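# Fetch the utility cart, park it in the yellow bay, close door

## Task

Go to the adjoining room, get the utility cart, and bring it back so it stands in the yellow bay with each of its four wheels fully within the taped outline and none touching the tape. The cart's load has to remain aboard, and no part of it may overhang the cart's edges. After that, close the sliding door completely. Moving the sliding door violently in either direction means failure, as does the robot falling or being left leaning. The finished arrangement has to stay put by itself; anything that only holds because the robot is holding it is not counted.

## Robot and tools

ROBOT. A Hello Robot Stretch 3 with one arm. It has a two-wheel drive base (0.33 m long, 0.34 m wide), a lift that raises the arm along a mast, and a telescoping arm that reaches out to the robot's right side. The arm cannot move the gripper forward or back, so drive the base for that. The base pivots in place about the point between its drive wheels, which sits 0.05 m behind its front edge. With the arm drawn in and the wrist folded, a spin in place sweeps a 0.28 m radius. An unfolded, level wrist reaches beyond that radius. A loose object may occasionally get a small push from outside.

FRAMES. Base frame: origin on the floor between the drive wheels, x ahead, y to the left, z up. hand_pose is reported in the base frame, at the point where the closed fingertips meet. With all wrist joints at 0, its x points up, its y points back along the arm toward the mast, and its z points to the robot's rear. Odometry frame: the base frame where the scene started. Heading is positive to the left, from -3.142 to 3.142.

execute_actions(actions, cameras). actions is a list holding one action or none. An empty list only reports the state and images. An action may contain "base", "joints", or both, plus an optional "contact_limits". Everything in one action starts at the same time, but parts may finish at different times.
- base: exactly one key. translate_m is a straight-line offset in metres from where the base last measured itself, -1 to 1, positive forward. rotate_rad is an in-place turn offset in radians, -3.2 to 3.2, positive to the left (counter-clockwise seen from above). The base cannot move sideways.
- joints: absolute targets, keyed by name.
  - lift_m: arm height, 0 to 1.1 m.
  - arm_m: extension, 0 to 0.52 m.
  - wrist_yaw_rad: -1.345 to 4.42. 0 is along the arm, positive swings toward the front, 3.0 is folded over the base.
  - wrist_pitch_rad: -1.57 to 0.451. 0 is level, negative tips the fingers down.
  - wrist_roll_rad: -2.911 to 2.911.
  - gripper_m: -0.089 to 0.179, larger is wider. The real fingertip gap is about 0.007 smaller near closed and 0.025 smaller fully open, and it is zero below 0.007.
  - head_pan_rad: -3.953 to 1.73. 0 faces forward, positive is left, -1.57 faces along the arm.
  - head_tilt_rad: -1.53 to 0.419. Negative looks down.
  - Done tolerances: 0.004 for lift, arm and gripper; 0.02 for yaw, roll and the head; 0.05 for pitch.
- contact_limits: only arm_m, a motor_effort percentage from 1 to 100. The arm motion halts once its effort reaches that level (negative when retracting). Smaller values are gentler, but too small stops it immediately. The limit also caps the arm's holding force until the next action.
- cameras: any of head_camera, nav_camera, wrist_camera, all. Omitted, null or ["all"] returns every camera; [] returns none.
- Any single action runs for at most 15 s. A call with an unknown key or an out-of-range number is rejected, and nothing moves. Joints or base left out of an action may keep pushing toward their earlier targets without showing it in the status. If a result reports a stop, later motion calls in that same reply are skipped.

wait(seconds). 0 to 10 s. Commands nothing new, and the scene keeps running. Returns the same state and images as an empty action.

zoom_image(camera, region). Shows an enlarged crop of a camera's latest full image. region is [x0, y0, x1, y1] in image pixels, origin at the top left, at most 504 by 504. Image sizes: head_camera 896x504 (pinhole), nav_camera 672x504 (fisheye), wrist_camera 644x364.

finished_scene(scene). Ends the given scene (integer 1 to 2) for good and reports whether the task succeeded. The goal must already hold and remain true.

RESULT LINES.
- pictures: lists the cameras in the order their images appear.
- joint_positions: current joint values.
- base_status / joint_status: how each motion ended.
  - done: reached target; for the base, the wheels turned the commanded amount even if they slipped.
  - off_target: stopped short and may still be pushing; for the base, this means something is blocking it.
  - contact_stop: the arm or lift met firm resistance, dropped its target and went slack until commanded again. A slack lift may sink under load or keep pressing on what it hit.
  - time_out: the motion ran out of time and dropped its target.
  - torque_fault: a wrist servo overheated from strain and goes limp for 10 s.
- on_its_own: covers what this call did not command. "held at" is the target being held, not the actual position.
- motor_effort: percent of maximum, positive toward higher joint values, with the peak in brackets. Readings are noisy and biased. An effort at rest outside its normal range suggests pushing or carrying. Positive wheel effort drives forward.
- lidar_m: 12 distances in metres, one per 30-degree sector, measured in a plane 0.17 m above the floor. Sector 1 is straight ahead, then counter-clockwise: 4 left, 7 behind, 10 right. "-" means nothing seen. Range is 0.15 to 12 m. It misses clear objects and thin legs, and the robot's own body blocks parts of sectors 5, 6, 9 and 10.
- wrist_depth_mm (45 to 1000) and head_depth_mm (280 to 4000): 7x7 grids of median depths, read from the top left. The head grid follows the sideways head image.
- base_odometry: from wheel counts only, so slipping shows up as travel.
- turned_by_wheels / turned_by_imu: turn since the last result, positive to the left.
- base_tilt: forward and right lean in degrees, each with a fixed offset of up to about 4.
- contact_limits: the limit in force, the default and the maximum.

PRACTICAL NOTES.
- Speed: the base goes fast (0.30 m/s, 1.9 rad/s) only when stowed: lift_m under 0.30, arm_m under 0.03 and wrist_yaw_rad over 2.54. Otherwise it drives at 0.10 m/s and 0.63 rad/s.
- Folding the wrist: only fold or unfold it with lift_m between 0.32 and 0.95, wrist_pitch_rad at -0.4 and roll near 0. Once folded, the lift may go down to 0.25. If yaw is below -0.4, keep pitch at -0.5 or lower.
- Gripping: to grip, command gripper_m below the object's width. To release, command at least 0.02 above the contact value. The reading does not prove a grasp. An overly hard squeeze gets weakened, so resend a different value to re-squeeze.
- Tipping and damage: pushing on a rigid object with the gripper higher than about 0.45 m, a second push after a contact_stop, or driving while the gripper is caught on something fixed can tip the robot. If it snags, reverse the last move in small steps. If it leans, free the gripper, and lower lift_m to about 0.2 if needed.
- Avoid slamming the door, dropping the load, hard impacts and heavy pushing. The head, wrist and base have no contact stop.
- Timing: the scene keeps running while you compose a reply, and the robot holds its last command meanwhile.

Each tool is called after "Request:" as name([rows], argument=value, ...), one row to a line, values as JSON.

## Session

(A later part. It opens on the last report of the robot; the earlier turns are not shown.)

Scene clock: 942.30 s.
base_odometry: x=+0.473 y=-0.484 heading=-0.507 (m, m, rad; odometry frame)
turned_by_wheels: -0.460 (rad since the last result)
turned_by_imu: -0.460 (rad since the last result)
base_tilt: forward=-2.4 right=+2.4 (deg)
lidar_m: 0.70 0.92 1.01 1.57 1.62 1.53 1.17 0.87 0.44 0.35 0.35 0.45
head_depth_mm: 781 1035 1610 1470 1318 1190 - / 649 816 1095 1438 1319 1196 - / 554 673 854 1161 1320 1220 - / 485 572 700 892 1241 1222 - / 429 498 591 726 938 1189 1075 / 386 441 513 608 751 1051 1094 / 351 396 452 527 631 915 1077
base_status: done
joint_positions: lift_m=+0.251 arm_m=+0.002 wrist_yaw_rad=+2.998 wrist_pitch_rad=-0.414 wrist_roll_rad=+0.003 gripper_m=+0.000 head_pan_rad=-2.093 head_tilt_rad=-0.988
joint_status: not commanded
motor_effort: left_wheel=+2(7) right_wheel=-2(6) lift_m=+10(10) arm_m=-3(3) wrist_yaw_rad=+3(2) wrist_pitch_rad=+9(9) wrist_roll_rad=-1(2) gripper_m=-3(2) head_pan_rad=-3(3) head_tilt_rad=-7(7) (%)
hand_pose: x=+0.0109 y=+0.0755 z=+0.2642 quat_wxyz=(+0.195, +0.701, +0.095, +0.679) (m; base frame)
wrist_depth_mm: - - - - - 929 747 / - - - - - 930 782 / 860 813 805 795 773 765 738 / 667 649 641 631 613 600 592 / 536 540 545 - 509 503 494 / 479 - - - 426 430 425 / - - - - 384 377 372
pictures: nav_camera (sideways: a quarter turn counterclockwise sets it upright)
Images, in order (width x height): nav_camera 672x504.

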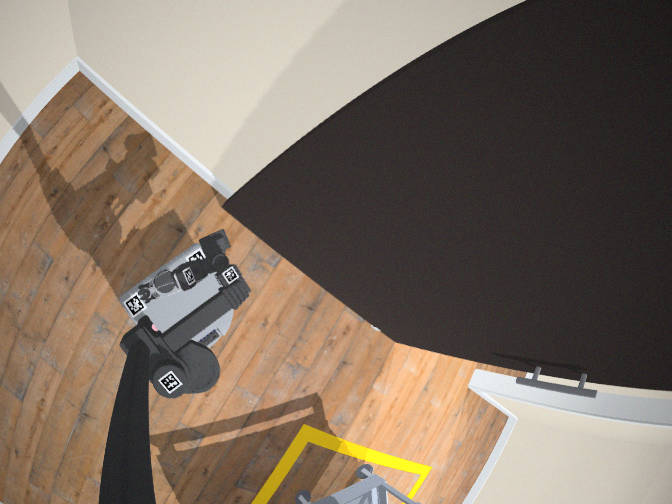

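Request:
execute_actions([
  {"base":{"translate_m":0.37}},
], cameras=[])

Request:
execute_actions([
  {"base":{"rotate_rad":0.35}},
])

Scene clock: 948.07 s.
base_odometry: x=+0.796 y=-0.664 heading=-0.507 (m, m, rad; odometry frame)
turned_by_wheels: +0.000 (rad since the last result)
turned_by_imu: +0.000 (rad since the last result)
base_tilt: forward=-2.4 right=+2.4 (deg)
lidar_m: 0.47 0.57 0.63 0.98 1.75 1.93 1.54 0.54 0.34 0.28 0.28 0.30
head_depth_mm: 468 621 923 1430 1307 1184 - / 389 489 657 1002 1301 1204 - / 388 464 565 750 1136 1222 - / 375 441 538 690 958 1197 - / 332 385 457 560 726 998 1083 / 300 341 395 470 583 763 1055 / 285 306 349 406 486 607 807
base_status: done
joint_positions: lift_m=+0.251 arm_m=+0.002 wrist_yaw_rad=+2.999 wrist_pitch_rad=-0.415 wrist_roll_rad=+0.003 gripper_m=+0.000 head_pan_rad=-2.093 head_tilt_rad=-0.988
joint_status: not commanded
motor_effort: left_wheel=+1(7) right_wheel=-2(5) lift_m=+10(10) arm_m=-3(3) wrist_yaw_rad=+2(2) wrist_pitch_rad=+9(9) wrist_roll_rad=-1(1) gripper_m=-2(4) head_pan_rad=-4(3) head_tilt_rad=-7(7) (%)
hand_pose: x=+0.0107 y=+0.0755 z=+0.2641 quat_wxyz=(+0.195, +0.701, +0.096, +0.679) (m; base frame)
wrist_depth_mm: - - - - 775 589 470 / - - - - 820 617 490 / 850 806 807 795 773 638 514 / 667 654 636 632 615 597 524 / 545 539 542 - 511 499 495 / 474 - - - 427 427 422 / - - - - 381 378 375
pictures: none
No camera images: the call's "cameras" was empty. Leave "cameras" out to get every camera's image.

Scene clock: 949.47 s.
base_odometry: x=+0.796 y=-0.664 heading=-0.157 (m, m, rad; odometry frame)
turned_by_wheels: +0.350 (rad since the last result)
turned_by_imu: +0.350 (rad since the last result)
base_tilt: forward=-2.4 right=+2.3 (deg)
lidar_m: 0.57 0.59 0.80 1.75 1.81 1.54 0.92 0.40 0.29 0.28 0.29 0.39
head_depth_mm: 333 412 530 657 1113 1187 - / 309 376 482 667 969 1197 - / 296 347 434 578 865 1206 - / 286 321 395 510 723 1084 - / - 302 361 457 620 932 1085 / - 291 334 413 543 792 1079 / - - 310 378 483 671 1038
base_status: done
joint_positions: lift_m=+0.251 arm_m=+0.002 wrist_yaw_rad=+2.999 wrist_pitch_rad=-0.415 wrist_roll_rad=+0.003 gripper_m=+0.000 head_pan_rad=-2.093 head_tilt_rad=-0.988
joint_status: not commanded
motor_effort: left_wheel=-1(6) right_wheel=+1(6) lift_m=+10(10) arm_m=-2(2) wrist_yaw_rad=+2(2) wrist_pitch_rad=+9(9) wrist_roll_rad=-2(1) gripper_m=-3(3) head_pan_rad=-2(3) head_tilt_rad=-6(7) (%)
hand_pose: x=+0.0107 y=+0.0755 z=+0.2641 quat_wxyz=(+0.195, +0.701, +0.096, +0.679) (m; base frame)
wrist_depth_mm: - - - - - 808 579 / - - - - - 817 592 / 849 823 801 792 771 739 594 / 657 652 639 629 610 601 571 / 542 531 544 - 509 500 494 / 478 - - - 427 431 424 / - - - - 380 380 376
pictures: head_camera (sideways: a quarter turn clockwise sets it upright), nav_camera (sideways: a quarter turn counterclockwise sets it upright), wrist_camera
Images, in order (width x height): head_camera 896x504, nav_camera 672x504, wrist_camera 644x364.

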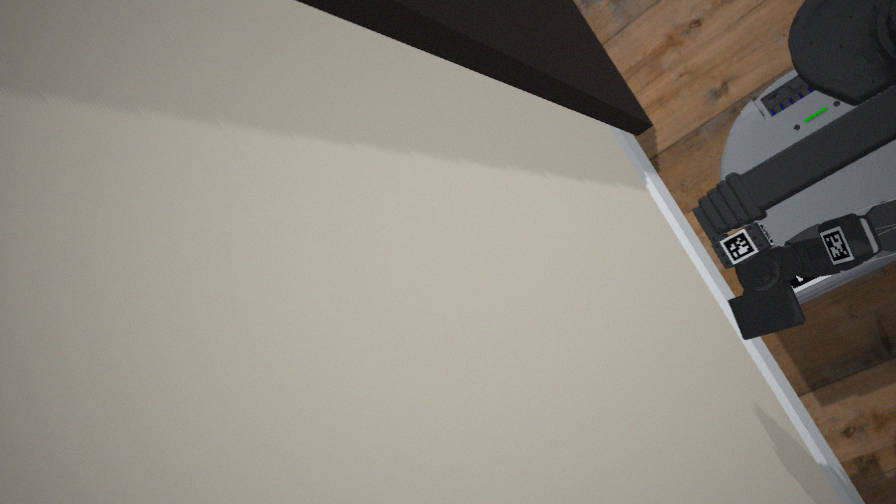

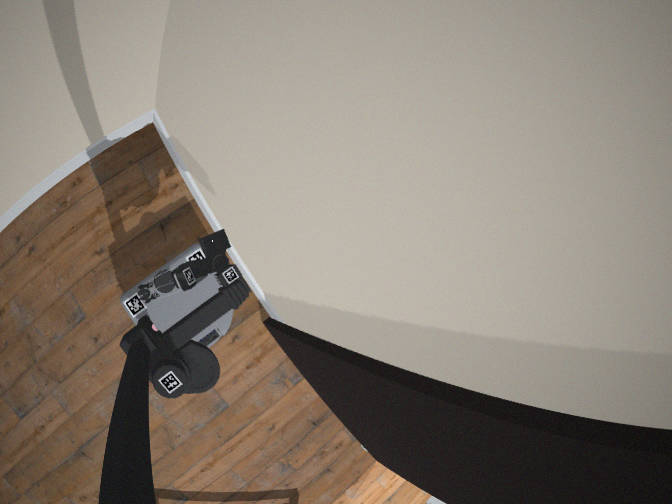

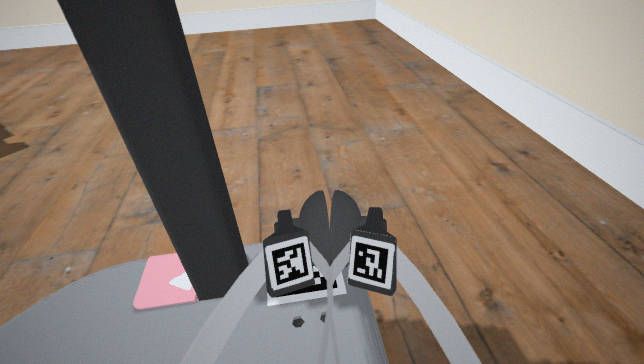

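Request:
execute_actions([
  {"joints":{"arm_m":0.037}},
], cameras=[])

Request:
execute_actions([
  {"base":{"translate_m":-0.25}},
])

Scene clock: 953.97 s.
base_odometry: x=+0.796 y=-0.664 heading=-0.157 (m, m, rad; odometry frame)
turned_by_wheels: +0.000 (rad since the last result)
turned_by_imu: +0.000 (rad since the last result)
base_tilt: forward=-2.4 right=+2.4 (deg)
lidar_m: 0.57 0.59 0.79 1.75 1.81 1.53 0.92 0.40 0.29 0.28 0.28 0.39
head_depth_mm: 333 412 529 656 1111 1187 - / 309 376 482 666 972 1197 - / 296 346 432 578 868 1199 - / 287 321 394 510 722 1019 - / - 302 362 457 619 889 1097 / - 291 333 414 541 794 1082 / - - 310 378 482 669 1041
base_status: not commanded
joint_positions: lift_m=+0.251 arm_m=+0.037 wrist_yaw_rad=+2.999 wrist_pitch_rad=-0.415 wrist_roll_rad=+0.003 gripper_m=+0.000 head_pan_rad=-2.093 head_tilt_rad=-0.988
joint_status: all done
motor_effort: left_wheel=-2(1) right_wheel=+2(1) lift_m=+10(10) arm_m=+4(4) wrist_yaw_rad=+2(2) wrist_pitch_rad=+9(9) wrist_roll_rad=-1(1) gripper_m=-3(4) head_pan_rad=-3(2) head_tilt_rad=-7(7) (%)
hand_pose: x=+0.0107 y=+0.0409 z=+0.2641 quat_wxyz=(+0.195, +0.701, +0.096, +0.679) (m; base frame)
wrist_depth_mm: - - - - - 801 578 / - - - - - 825 595 / 842 830 807 791 763 736 598 / 658 660 629 628 617 598 574 / 547 559 - - 513 503 494 / - - - - 424 428 427 / - - - - 380 378 373
pictures: none
No camera images: the call's "cameras" was empty. Leave "cameras" out to get every camera's image.

Scene clock: 957.73 s.
base_odometry: x=+0.550 y=-0.625 heading=-0.157 (m, m, rad; odometry frame)
turned_by_wheels: +0.000 (rad since the last result)
turned_by_imu: +0.001 (rad since the last result)
base_tilt: forward=-2.4 right=+2.4 (deg)
lidar_m: 0.82 0.85 1.15 1.75 1.81 1.32 0.94 0.32 0.25 0.28 0.29 0.39
head_depth_mm: - 323 425 619 1141 1184 - / - 304 377 524 856 1192 - / - 289 340 453 683 1137 - / - - 314 410 621 926 - / - 300 356 465 632 903 1097 / - 294 339 420 553 805 1083 / - - 316 384 491 682 1051
base_status: done
joint_positions: lift_m=+0.251 arm_m=+0.037 wrist_yaw_rad=+2.999 wrist_pitch_rad=-0.415 wrist_roll_rad=+0.003 gripper_m=+0.000 head_pan_rad=-2.093 head_tilt_rad=-0.988
joint_status: not commanded
motor_effort: left_wheel=-1(5) right_wheel=+2(1) lift_m=+10(10) arm_m=+4(4) wrist_yaw_rad=+2(2) wrist_pitch_rad=+9(9) wrist_roll_rad=-1(2) gripper_m=-3(3) head_pan_rad=-4(4) head_tilt_rad=-7(7) (%)
hand_pose: x=+0.0107 y=+0.0409 z=+0.2641 quat_wxyz=(+0.195, +0.701, +0.096, +0.679) (m; base frame)
wrist_depth_mm: - - - - - - 834 / - - - - - 982 850 / 854 827 804 790 760 757 732 / 669 645 637 641 619 595 591 / 550 565 - - 512 505 492 / - - - - 427 430 424 / - - - - 380 376 371
pictures: head_camera (sideways: a quarter turn clockwise sets it upright), nav_camera (sideways: a quarter turn counterclockwise sets it upright), wrist_camera
Images, in order (width x height): head_camera 896x504, nav_camera 672x504, wrist_camera 644x364.

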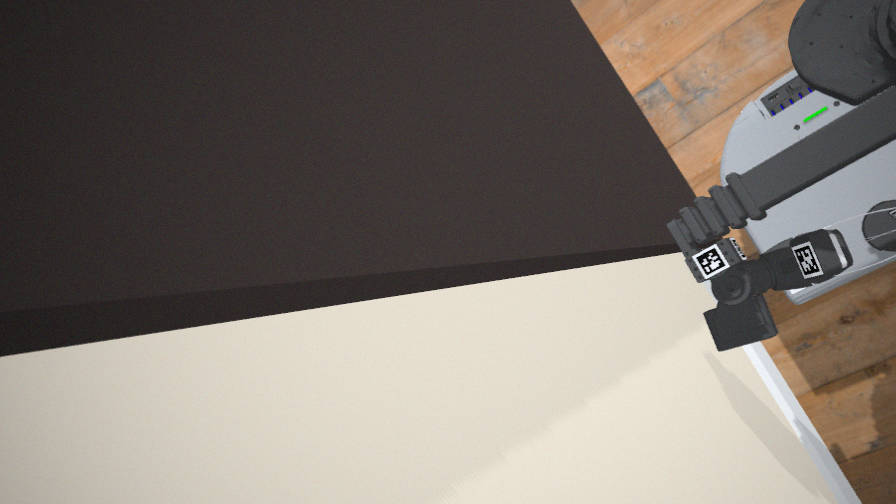

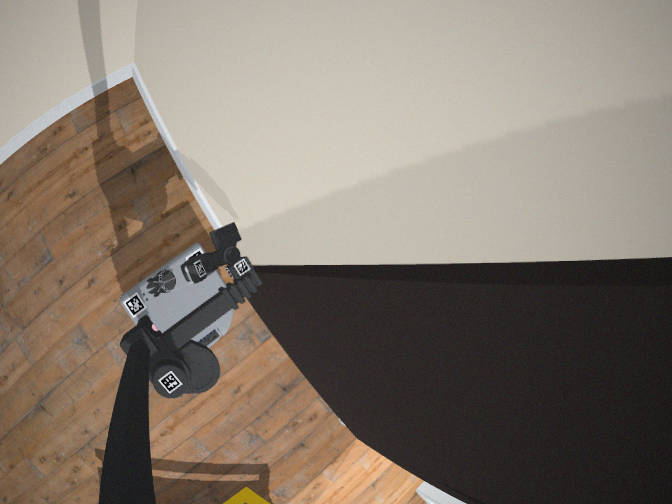

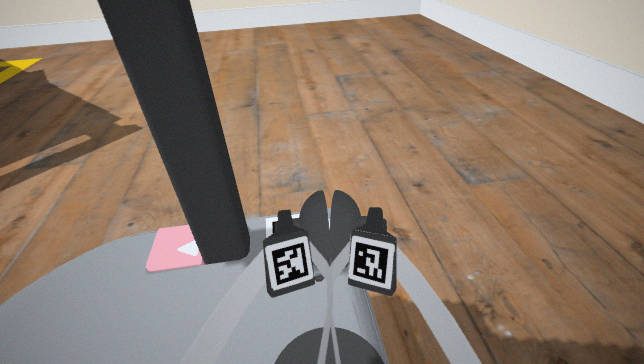

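Request:
execute_actions([
  {"base":{"translate_m":-0.12},"joints":{"arm_m":0.048}},
])

Scene clock: 962.37 s.
base_odometry: x=+0.431 y=-0.606 heading=-0.157 (m, m, rad; odometry frame)
turned_by_wheels: +0.000 (rad since the last result)
turned_by_imu: +0.007 (rad since the last result)
base_tilt: forward=-2.3 right=+2.3 (deg)
lidar_m: 0.94 0.97 1.32 1.74 1.80 1.22 0.92 0.32 0.23 0.23 0.29 0.40
head_depth_mm: - 325 427 621 1125 1185 - / - 304 380 527 855 1189 - / - 291 343 458 688 1134 - / - - 313 405 574 812 - / - - 300 363 494 796 1100 / - - 285 329 532 814 1080 / - - - 379 496 690 1061
base_status: done
joint_positions: lift_m=+0.251 arm_m=+0.046 wrist_yaw_rad=+3.012 wrist_pitch_rad=-0.367 wrist_roll_rad=+0.003 gripper_m=+0.000 head_pan_rad=-2.093 head_tilt_rad=-0.988
joint_status: all done
on_its_own: arm_m is at rest, and its effort (+21) is outside its rest range (-14 to +14); wrist_yaw_rad is at rest, and its effort (-15) is outside its rest range (-12 to +12)
motor_effort: left_wheel=-1(5) right_wheel=-8(22) lift_m=+10(10) arm_m=+21(22) wrist_yaw_rad=-15(15) wrist_pitch_rad=-20(20) wrist_roll_rad=-1(1) gripper_m=-3(3) head_pan_rad=-3(3) head_tilt_rad=-7(7) (%)
hand_pose: x=+0.0086 y=+0.0373 z=+0.2750 quat_wxyz=(+0.174, +0.703, +0.084, +0.685) (m; base frame)
wrist_depth_mm: - - - - - - 972 / - - - - - - 989 / 962 940 904 901 862 833 825 / 730 710 696 682 674 656 645 / 578 590 - - 551 534 528 / 505 - - - 449 453 450 / - - - - 397 394 388
pictures: head_camera (sideways: a quarter turn clockwise sets it upright), nav_camera (sideways: a quarter turn counterclockwise sets it upright), wrist_camera
Images, in order (width x height): head_camera 896x504, nav_camera 672x504, wrist_camera 644x364.

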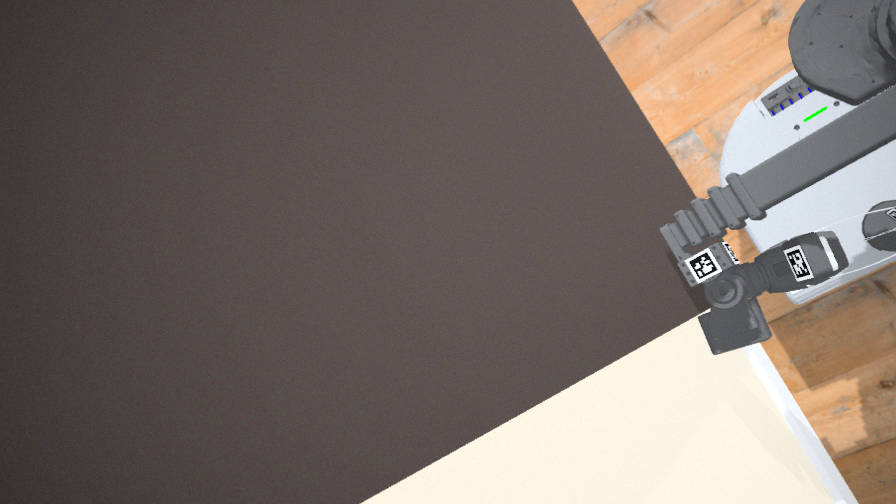

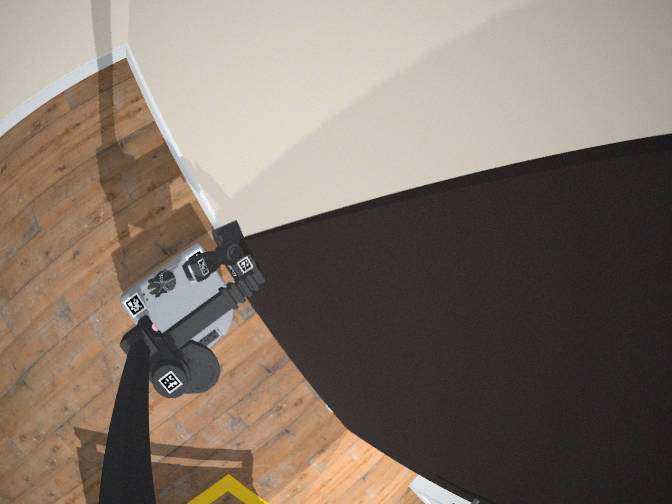

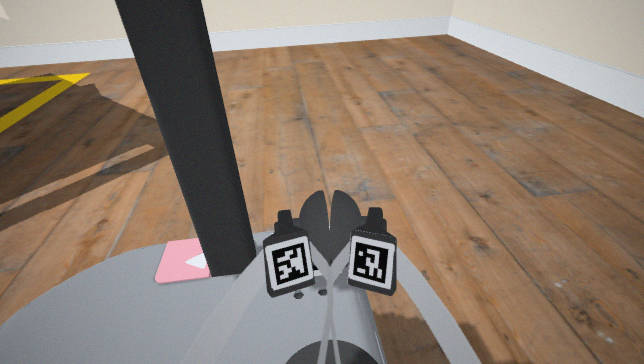

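Request:
execute_actions([
  {"base":{"translate_m":-0.15},"joints":{"arm_m":0.04}},
])

Scene clock: 966.70 s.
base_odometry: x=+0.283 y=-0.582 heading=-0.157 (m, m, rad; odometry frame)
turned_by_wheels: +0.000 (rad since the last result)
turned_by_imu: +0.001 (rad since the last result)
base_tilt: forward=-2.4 right=+2.4 (deg)
lidar_m: 1.07 1.13 1.53 1.74 1.81 1.11 0.93 0.33 0.24 0.23 0.29 0.40
head_depth_mm: - 325 427 619 1132 1182 - / - 303 381 527 858 1195 - / - 292 344 459 687 1139 - / - - 313 405 574 815 - / - - 298 362 495 807 1094 / - - 286 329 533 818 1088 / - - - 380 499 692 1062
base_status: done
joint_positions: lift_m=+0.251 arm_m=+0.040 wrist_yaw_rad=+3.002 wrist_pitch_rad=-0.414 wrist_roll_rad=+0.003 gripper_m=+0.000 head_pan_rad=-2.094 head_tilt_rad=-0.988
joint_status: all done
motor_effort: left_wheel=-1(5) right_wheel=+1(26) lift_m=+10(10) arm_m=-4(20) wrist_yaw_rad=-3(28) wrist_pitch_rad=+9(20) wrist_roll_rad=-2(1) gripper_m=-2(3) head_pan_rad=-3(4) head_tilt_rad=-7(7) (%)
hand_pose: x=+0.0100 y=+0.0375 z=+0.2643 quat_wxyz=(+0.194, +0.701, +0.097, +0.679) (m; base frame)
wrist_depth_mm: - - - - - - - / - - - - - - 963 / 849 828 811 779 766 749 732 / 658 639 630 634 610 603 590 / 550 557 - - 513 500 499 / - - - - 427 427 423 / - - - - 382 382 375
pictures: head_camera (sideways: a quarter turn clockwise sets it upright), nav_camera (sideways: a quarter turn counterclockwise sets it upright), wrist_camera
Images, in order (width x height): head_camera 896x504, nav_camera 672x504, wrist_camera 644x364.

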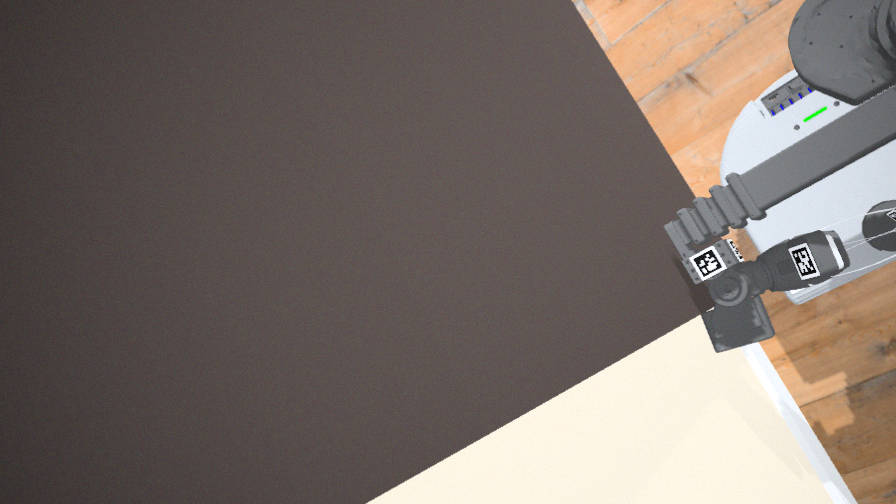

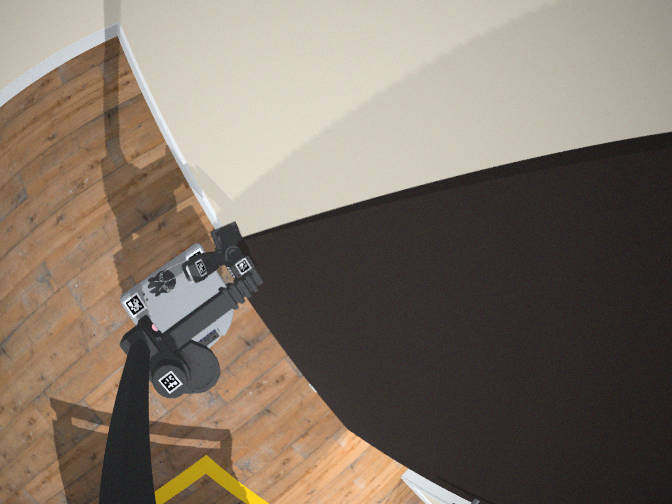

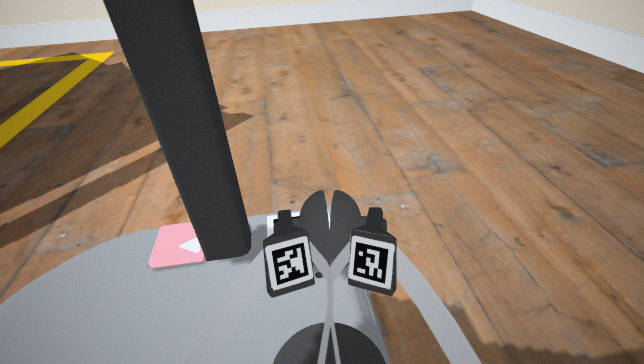

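Request:
execute_actions([
  {"base":{"translate_m":-0.35},"joints":{"head_pan_rad":-2.9,"head_tilt_rad":-0.75}},
])

Scene clock: 972.87 s.
base_odometry: x=-0.063 y=-0.528 heading=-0.157 (m, m, rad; odometry frame)
turned_by_wheels: +0.000 (rad since the last result)
turned_by_imu: +0.001 (rad since the last result)
base_tilt: forward=-2.4 right=+2.4 (deg)
lidar_m: 1.08 1.49 1.81 1.74 0.86 0.87 0.93 0.33 0.24 0.23 0.30 0.40
head_depth_mm: 1907 2149 2225 1787 1499 1291 1129 / 1971 2224 2212 1805 1499 1291 1152 / 1264 1800 2049 1812 1505 1290 1134 / 766 852 965 1106 1294 1269 1141 / 559 606 660 725 805 898 1028 / 442 471 503 539 582 630 689 / 365 385 406 429 455 484 519
base_status: done
joint_positions: lift_m=+0.251 arm_m=+0.040 wrist_yaw_rad=+3.002 wrist_pitch_rad=-0.414 wrist_roll_rad=+0.003 gripper_m=+0.000 head_pan_rad=-2.893 head_tilt_rad=-0.754
joint_status: all done
motor_effort: left_wheel=-1(4) right_wheel=+0(17) lift_m=+10(10) arm_m=-2(3) wrist_yaw_rad=-2(20) wrist_pitch_rad=+9(9) wrist_roll_rad=-1(1) gripper_m=-4(3) head_pan_rad=-4(50) head_tilt_rad=+2(25) (%)
hand_pose: x=+0.0100 y=+0.0375 z=+0.2642 quat_wxyz=(+0.194, +0.701, +0.097, +0.679) (m; base frame)
wrist_depth_mm: - - - - - - - / 745 - - - - - 992 / 813 820 806 783 773 761 734 / 669 651 635 629 613 606 597 / 540 560 - - 511 503 493 / - - - - 426 431 425 / - - - - 381 377 371
pictures: head_camera (sideways: a quarter turn clockwise sets it upright), nav_camera (sideways: a quarter turn counterclockwise sets it upright), wrist_camera
Images, in order (width x height): head_camera 896x504, nav_camera 672x504, wrist_camera 644x364.

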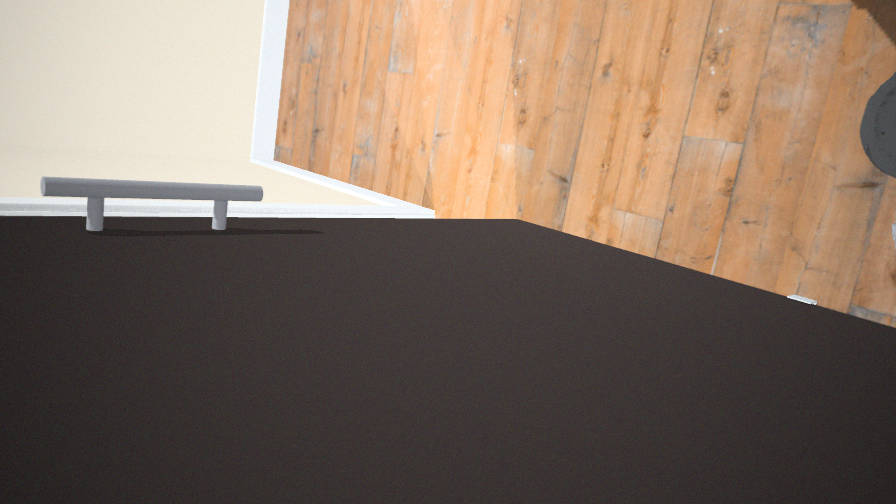

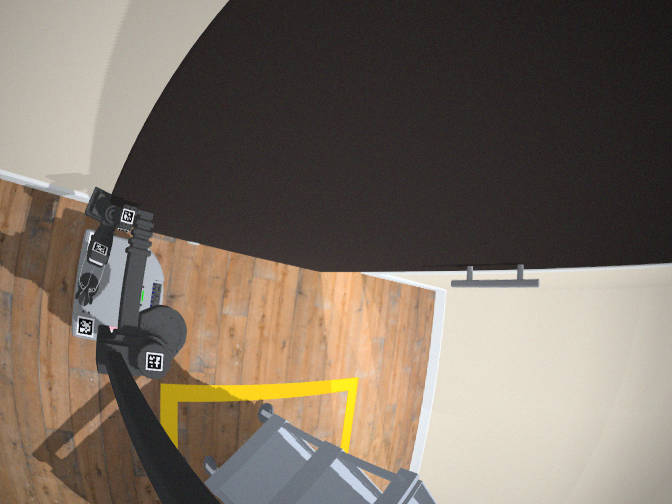

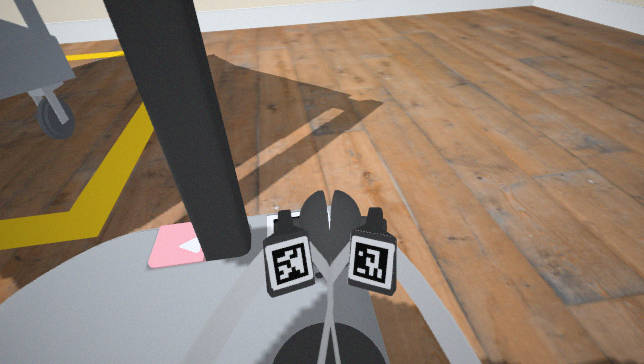

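Request:
execute_actions([
  {"base":{"translate_m":-0.28},"joints":{"head_pan_rad":-2.75,"head_tilt_rad":-0.8}},
])

Scene clock: 984.10 s.
base_odometry: x=-0.339 y=-0.484 heading=-0.157 (m, m, rad; odometry frame)
turned_by_wheels: +0.000 (rad since the last result)
turned_by_imu: +0.001 (rad since the last result)
base_tilt: forward=-2.4 right=+2.4 (deg)
lidar_m: 1.09 1.78 1.81 0.77 0.67 0.67 0.94 0.33 0.24 0.23 0.30 0.41
head_depth_mm: 1705 1941 2108 1717 1461 1269 1116 / 859 1334 1937 1745 1458 1269 1147 / 662 780 948 1202 1406 1272 1148 / 507 573 659 774 936 1190 1127 / 410 453 504 570 653 766 924 / 345 374 408 450 502 565 647 / 299 319 344 373 407 447 499
base_status: done
joint_positions: lift_m=+0.251 arm_m=+0.040 wrist_yaw_rad=+3.002 wrist_pitch_rad=-0.414 wrist_roll_rad=+0.003 gripper_m=+0.000 head_pan_rad=-2.757 head_tilt_rad=-0.790
joint_status: all done
motor_effort: left_wheel=-1(4) right_wheel=+0(17) lift_m=+9(10) arm_m=-2(2) wrist_yaw_rad=-3(19) wrist_pitch_rad=+9(9) wrist_roll_rad=-1(2) gripper_m=-3(3) head_pan_rad=+4(24) head_tilt_rad=-6(13) (%)
hand_pose: x=+0.0100 y=+0.0375 z=+0.2642 quat_wxyz=(+0.194, +0.701, +0.097, +0.679) (m; base frame)
wrist_depth_mm: - - - - - - - / 592 660 - - - 997 972 / 795 834 800 799 773 751 738 / 662 649 633 641 614 597 590 / 543 557 - - 517 499 492 / - - - - 428 429 426 / - - - - 383 376 373
pictures: head_camera (sideways: a quarter turn clockwise sets it upright), nav_camera (sideways: a quarter turn counterclockwise sets it upright), wrist_camera
Images, in order (width x height): head_camera 896x504, nav_camera 672x504, wrist_camera 644x364.

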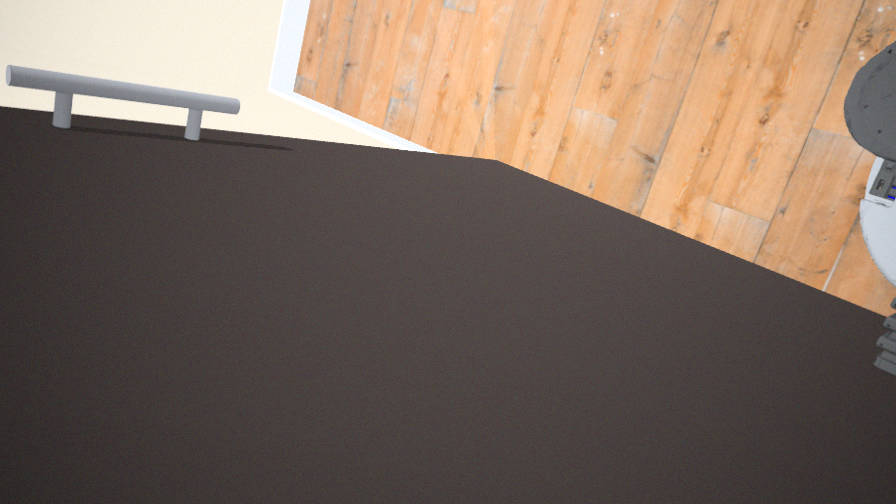

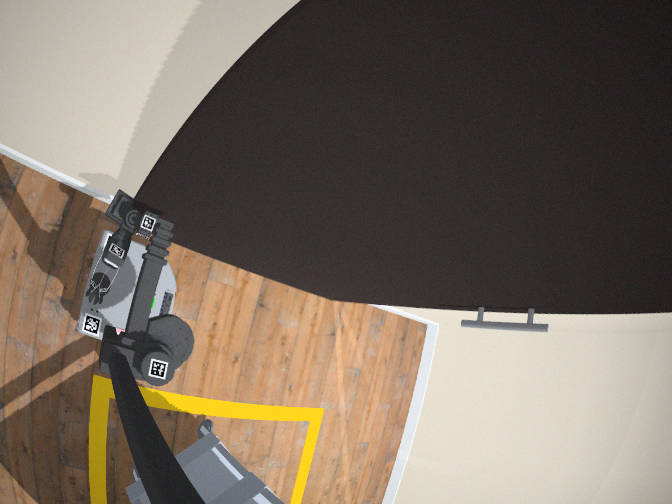

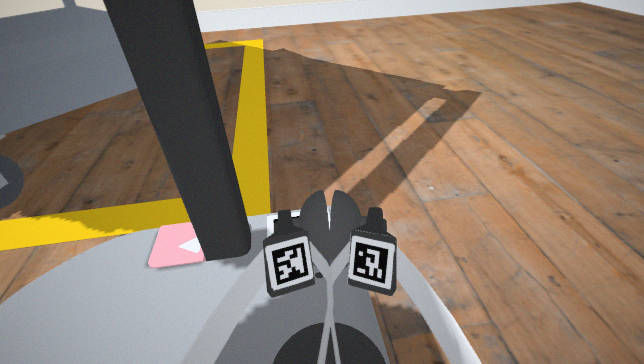

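Request:
execute_actions([
  {"base":{"translate_m":-0.12},"joints":{"head_pan_rad":-2.85,"head_tilt_rad":-0.7}},
])

Scene clock: 993.17 s.
base_odometry: x=-0.458 y=-0.465 heading=-0.156 (m, m, rad; odometry frame)
turned_by_wheels: +0.002 (rad since the last result)
turned_by_imu: +0.079 (rad since the last result)
base_tilt: forward=-1.5 right=+2.4 (deg)
lidar_m: 1.51 1.93 1.77 0.66 0.60 1.99 0.71 0.31 0.23 0.23 0.31 0.44
head_depth_mm: 1609 1784 2009 1930 1581 1340 1156 / 1207 1238 1957 1886 1583 1338 1156 / 664 768 899 1103 1403 1338 1165 / 506 564 636 728 854 1028 1116 / 411 448 492 545 612 698 809 / 345 371 400 435 476 526 588 / 299 316 338 362 391 423 463
base_status: translate_m off_target (by the wheels' count: -0.1198 of -0.1200)
joint_positions: lift_m=+0.251 arm_m=+0.041 wrist_yaw_rad=+3.125 wrist_pitch_rad=-0.415 wrist_roll_rad=+0.003 gripper_m=+0.000 head_pan_rad=-2.843 head_tilt_rad=-0.703
joint_status: all done
on_its_own: wrist_yaw_rad is held at +3.075, not at your +3.000, by its stall guard, which is still easing; right_wheel is at rest, and its effort (-51) is outside its rest range (-18 to +18)
motor_effort: left_wheel=+7(17) right_wheel=-51(69) lift_m=+11(11) arm_m=-6(7) wrist_yaw_rad=-65(100) wrist_pitch_rad=+10(10) wrist_roll_rad=-1(1) gripper_m=-3(3) head_pan_rad=-3(18) head_tilt_rad=+2(14) (%)
hand_pose: x=-0.0176 y=+0.0392 z=+0.2639 quat_wxyz=(+0.152, +0.694, +0.140, +0.690) (m; base frame)
wrist_depth_mm: - - - - - - - / - 593 - 969 - 979 938 / 862 755 821 787 767 745 719 / 669 653 643 633 607 591 580 / 551 566 - - 505 501 488 / 481 - - - 440 430 423 / - - - - - 376 369
pictures: head_camera (sideways: a quarter turn clockwise sets it upright), nav_camera (sideways: a quarter turn counterclockwise sets it upright), wrist_camera
Images, in order (width x height): head_camera 896x504, nav_camera 672x504, wrist_camera 644x364.

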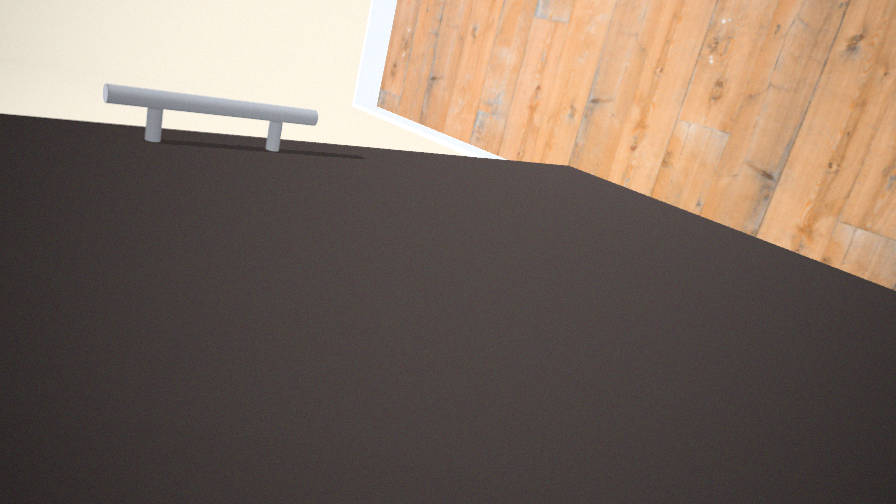

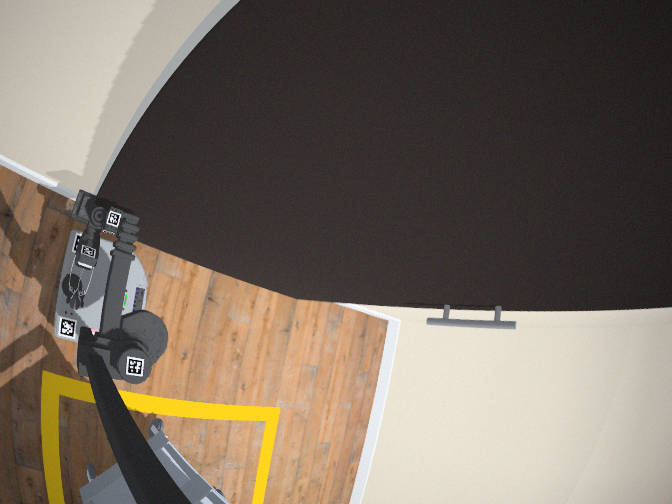

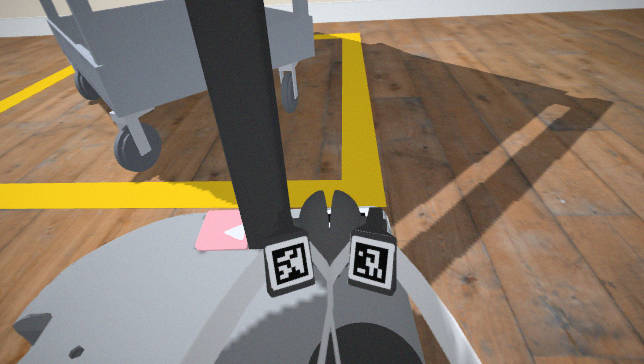

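Request:
execute_actions([
  {"base":{"translate_m":0.07},"joints":{"wrist_yaw_rad":3.0}},
])

Scene clock: 997.50 s.
base_odometry: x=-0.388 y=-0.476 heading=-0.156 (m, m, rad; odometry frame)
turned_by_wheels: +0.000 (rad since the last result)
turned_by_imu: -0.001 (rad since the last result)
base_tilt: forward=-2.3 right=+2.4 (deg)
lidar_m: 1.54 1.86 1.77 0.71 0.64 2.06 0.74 0.32 0.24 0.25 0.31 0.45
head_depth_mm: 1652 1841 2059 1904 1545 1321 1148 / 1167 1039 1985 1853 1565 1326 1143 / 681 783 930 1135 1467 1337 1158 / 522 580 655 749 880 1063 1134 / 421 459 506 560 630 718 834 / 353 380 411 447 489 541 606 / 304 324 346 371 400 434 473
base_status: done
joint_positions: lift_m=+0.251 arm_m=+0.040 wrist_yaw_rad=+3.002 wrist_pitch_rad=-0.415 wrist_roll_rad=+0.003 gripper_m=+0.000 head_pan_rad=-2.843 head_tilt_rad=-0.701
joint_status: all done
motor_effort: left_wheel=+0(10) right_wheel=+0(34) lift_m=+11(11) arm_m=-3(5) wrist_yaw_rad=-2(47) wrist_pitch_rad=+10(10) wrist_roll_rad=-1(1) gripper_m=-3(3) head_pan_rad=-4(5) head_tilt_rad=+1(1) (%)
hand_pose: x=+0.0101 y=+0.0373 z=+0.2638 quat_wxyz=(+0.194, +0.701, +0.097, +0.679) (m; base frame)
wrist_depth_mm: - - - - - - - / 570 628 - - - - 980 / 593 821 807 780 767 748 737 / 619 641 633 632 610 598 587 / 548 558 - - 511 499 496 / - - - - 425 431 423 / - - - - 382 380 374
pictures: head_camera (sideways: a quarter turn clockwise sets it upright), nav_camera (sideways: a quarter turn counterclockwise sets it upright), wrist_camera
Images, in order (width x height): head_camera 896x504, nav_camera 672x504, wrist_camera 644x364.

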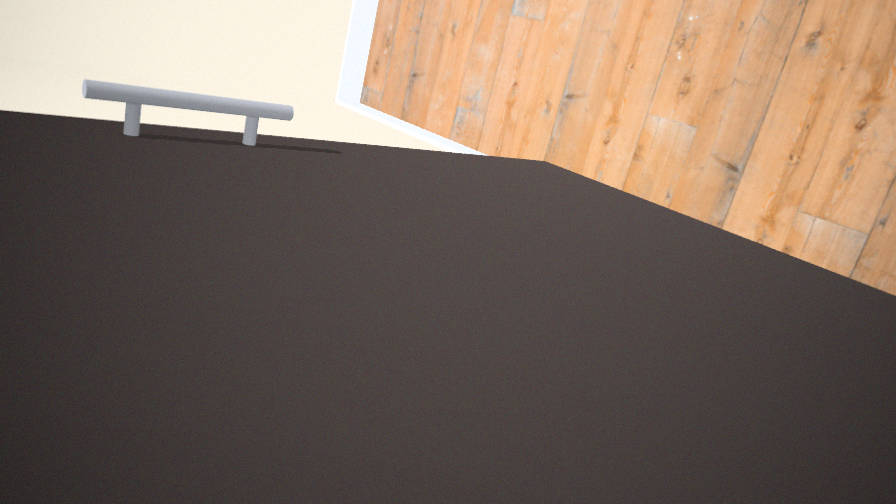

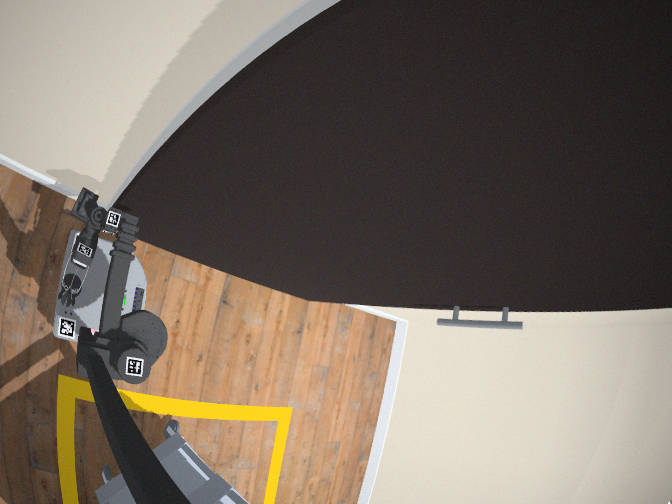

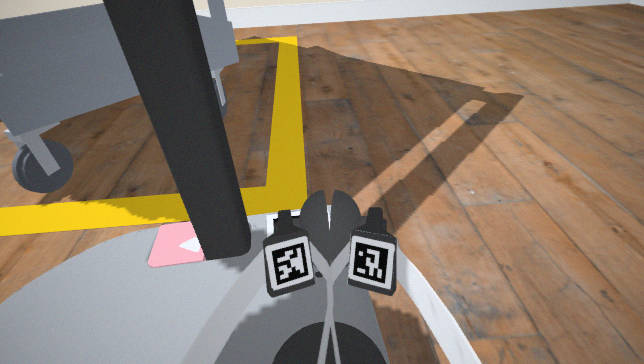

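Request:
zoom_image(camera="head_camera", region=[320, 60, 660, 250])

Request:
zoom_image(camera="nav_camera", region=[40, 340, 340, 504])

Region (320, 60, 660, 250) of head_camera's 896x504 image, scaled by 1.482, with more detail than that image has; it fills the top 282 rows of this view, and the rest is white.

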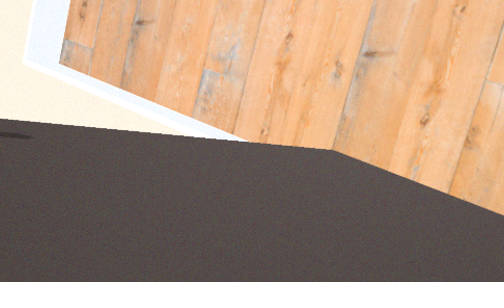

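Region (40, 340, 340, 504) of nav_camera's 672x504 image, scaled by 1.680, with more detail than that image has; it fills the top 276 rows of this view, and the rest is white.

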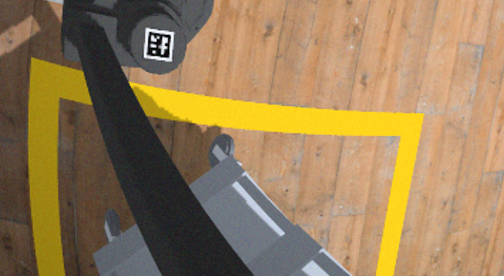

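Request:
execute_actions([
  {"base":{"translate_m":0.15},"joints":{"head_pan_rad":-3.9,"head_tilt_rad":-1.05,"arm_m":0.0}},
], cameras=["head_camera","nav_camera"])

Scene clock: 1014.20 s.
base_odometry: x=-0.240 y=-0.499 heading=-0.156 (m, m, rad; odometry frame)
turned_by_wheels: +0.000 (rad since the last result)
turned_by_imu: +0.000 (rad since the last result)
base_tilt: forward=-2.3 right=+2.3 (deg)
lidar_m: 1.59 1.70 1.76 1.72 0.74 0.74 0.77 0.33 0.31 0.30 0.32 0.47
head_depth_mm: - - - 1380 1289 1183 1079 / 790 - - - 1253 1178 1083 / 804 1144 1083 1400 1312 - 1060 / 718 1109 1156 1410 1316 - - / 2130 1856 1636 1450 1311 - - / 2139 1883 1648 1459 1317 1198 1109 / 2044 1900 1653 1463 1321 1202 950
base_status: done
joint_positions: lift_m=+0.251 arm_m=+0.002 wrist_yaw_rad=+3.001 wrist_pitch_rad=-0.415 wrist_roll_rad=+0.003 gripper_m=+0.000 head_pan_rad=-3.893 head_tilt_rad=-1.037
joint_status: all done
joint sent to its limit — the command would take arm_m past its lower limit, so that joint was sent only as far as its limit.
motor_effort: left_wheel=+0(4) right_wheel=+1(5) lift_m=+11(11) arm_m=-3(3) wrist_yaw_rad=-1(2) wrist_pitch_rad=+9(9) wrist_roll_rad=-2(1) gripper_m=-3(3) head_pan_rad=-4(48) head_tilt_rad=-7(35) (%)
hand_pose: x=+0.0102 y=+0.0754 z=+0.2638 quat_wxyz=(+0.194, +0.701, +0.097, +0.679) (m; base frame)
wrist_depth_mm: - - - - - - - / 610 - - - - 995 969 / 804 794 799 786 773 762 732 / 663 645 629 633 619 604 586 / 539 538 545 - 510 506 495 / 473 - - - 430 429 425 / - - - - 378 379 372
pictures: head_camera (sideways: a quarter turn clockwise sets it upright), nav_camera (sideways: a quarter turn counterclockwise sets it upright)
Images, in order (width x height): head_camera 896x504, nav_camera 672x504.

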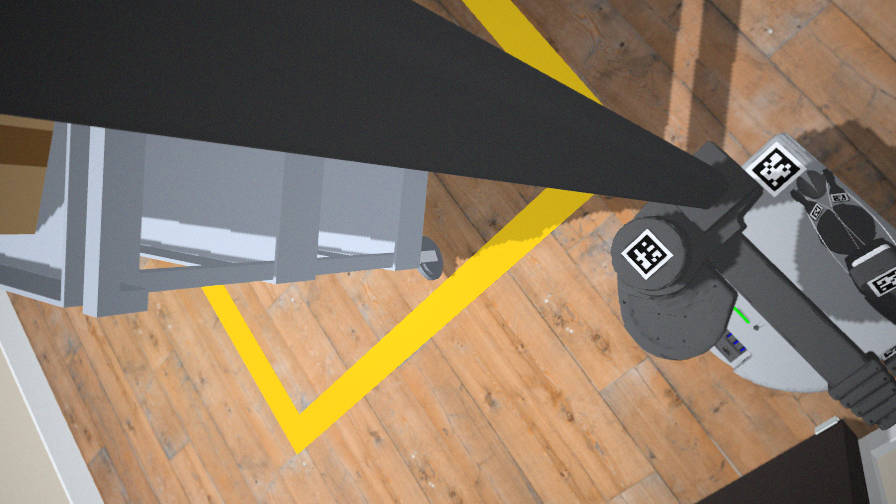

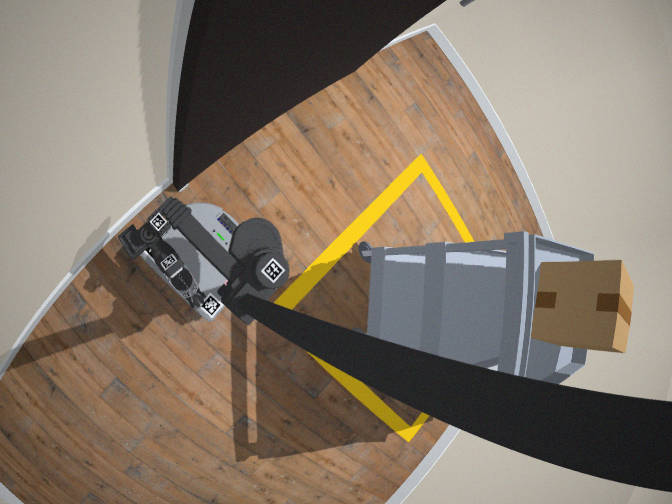

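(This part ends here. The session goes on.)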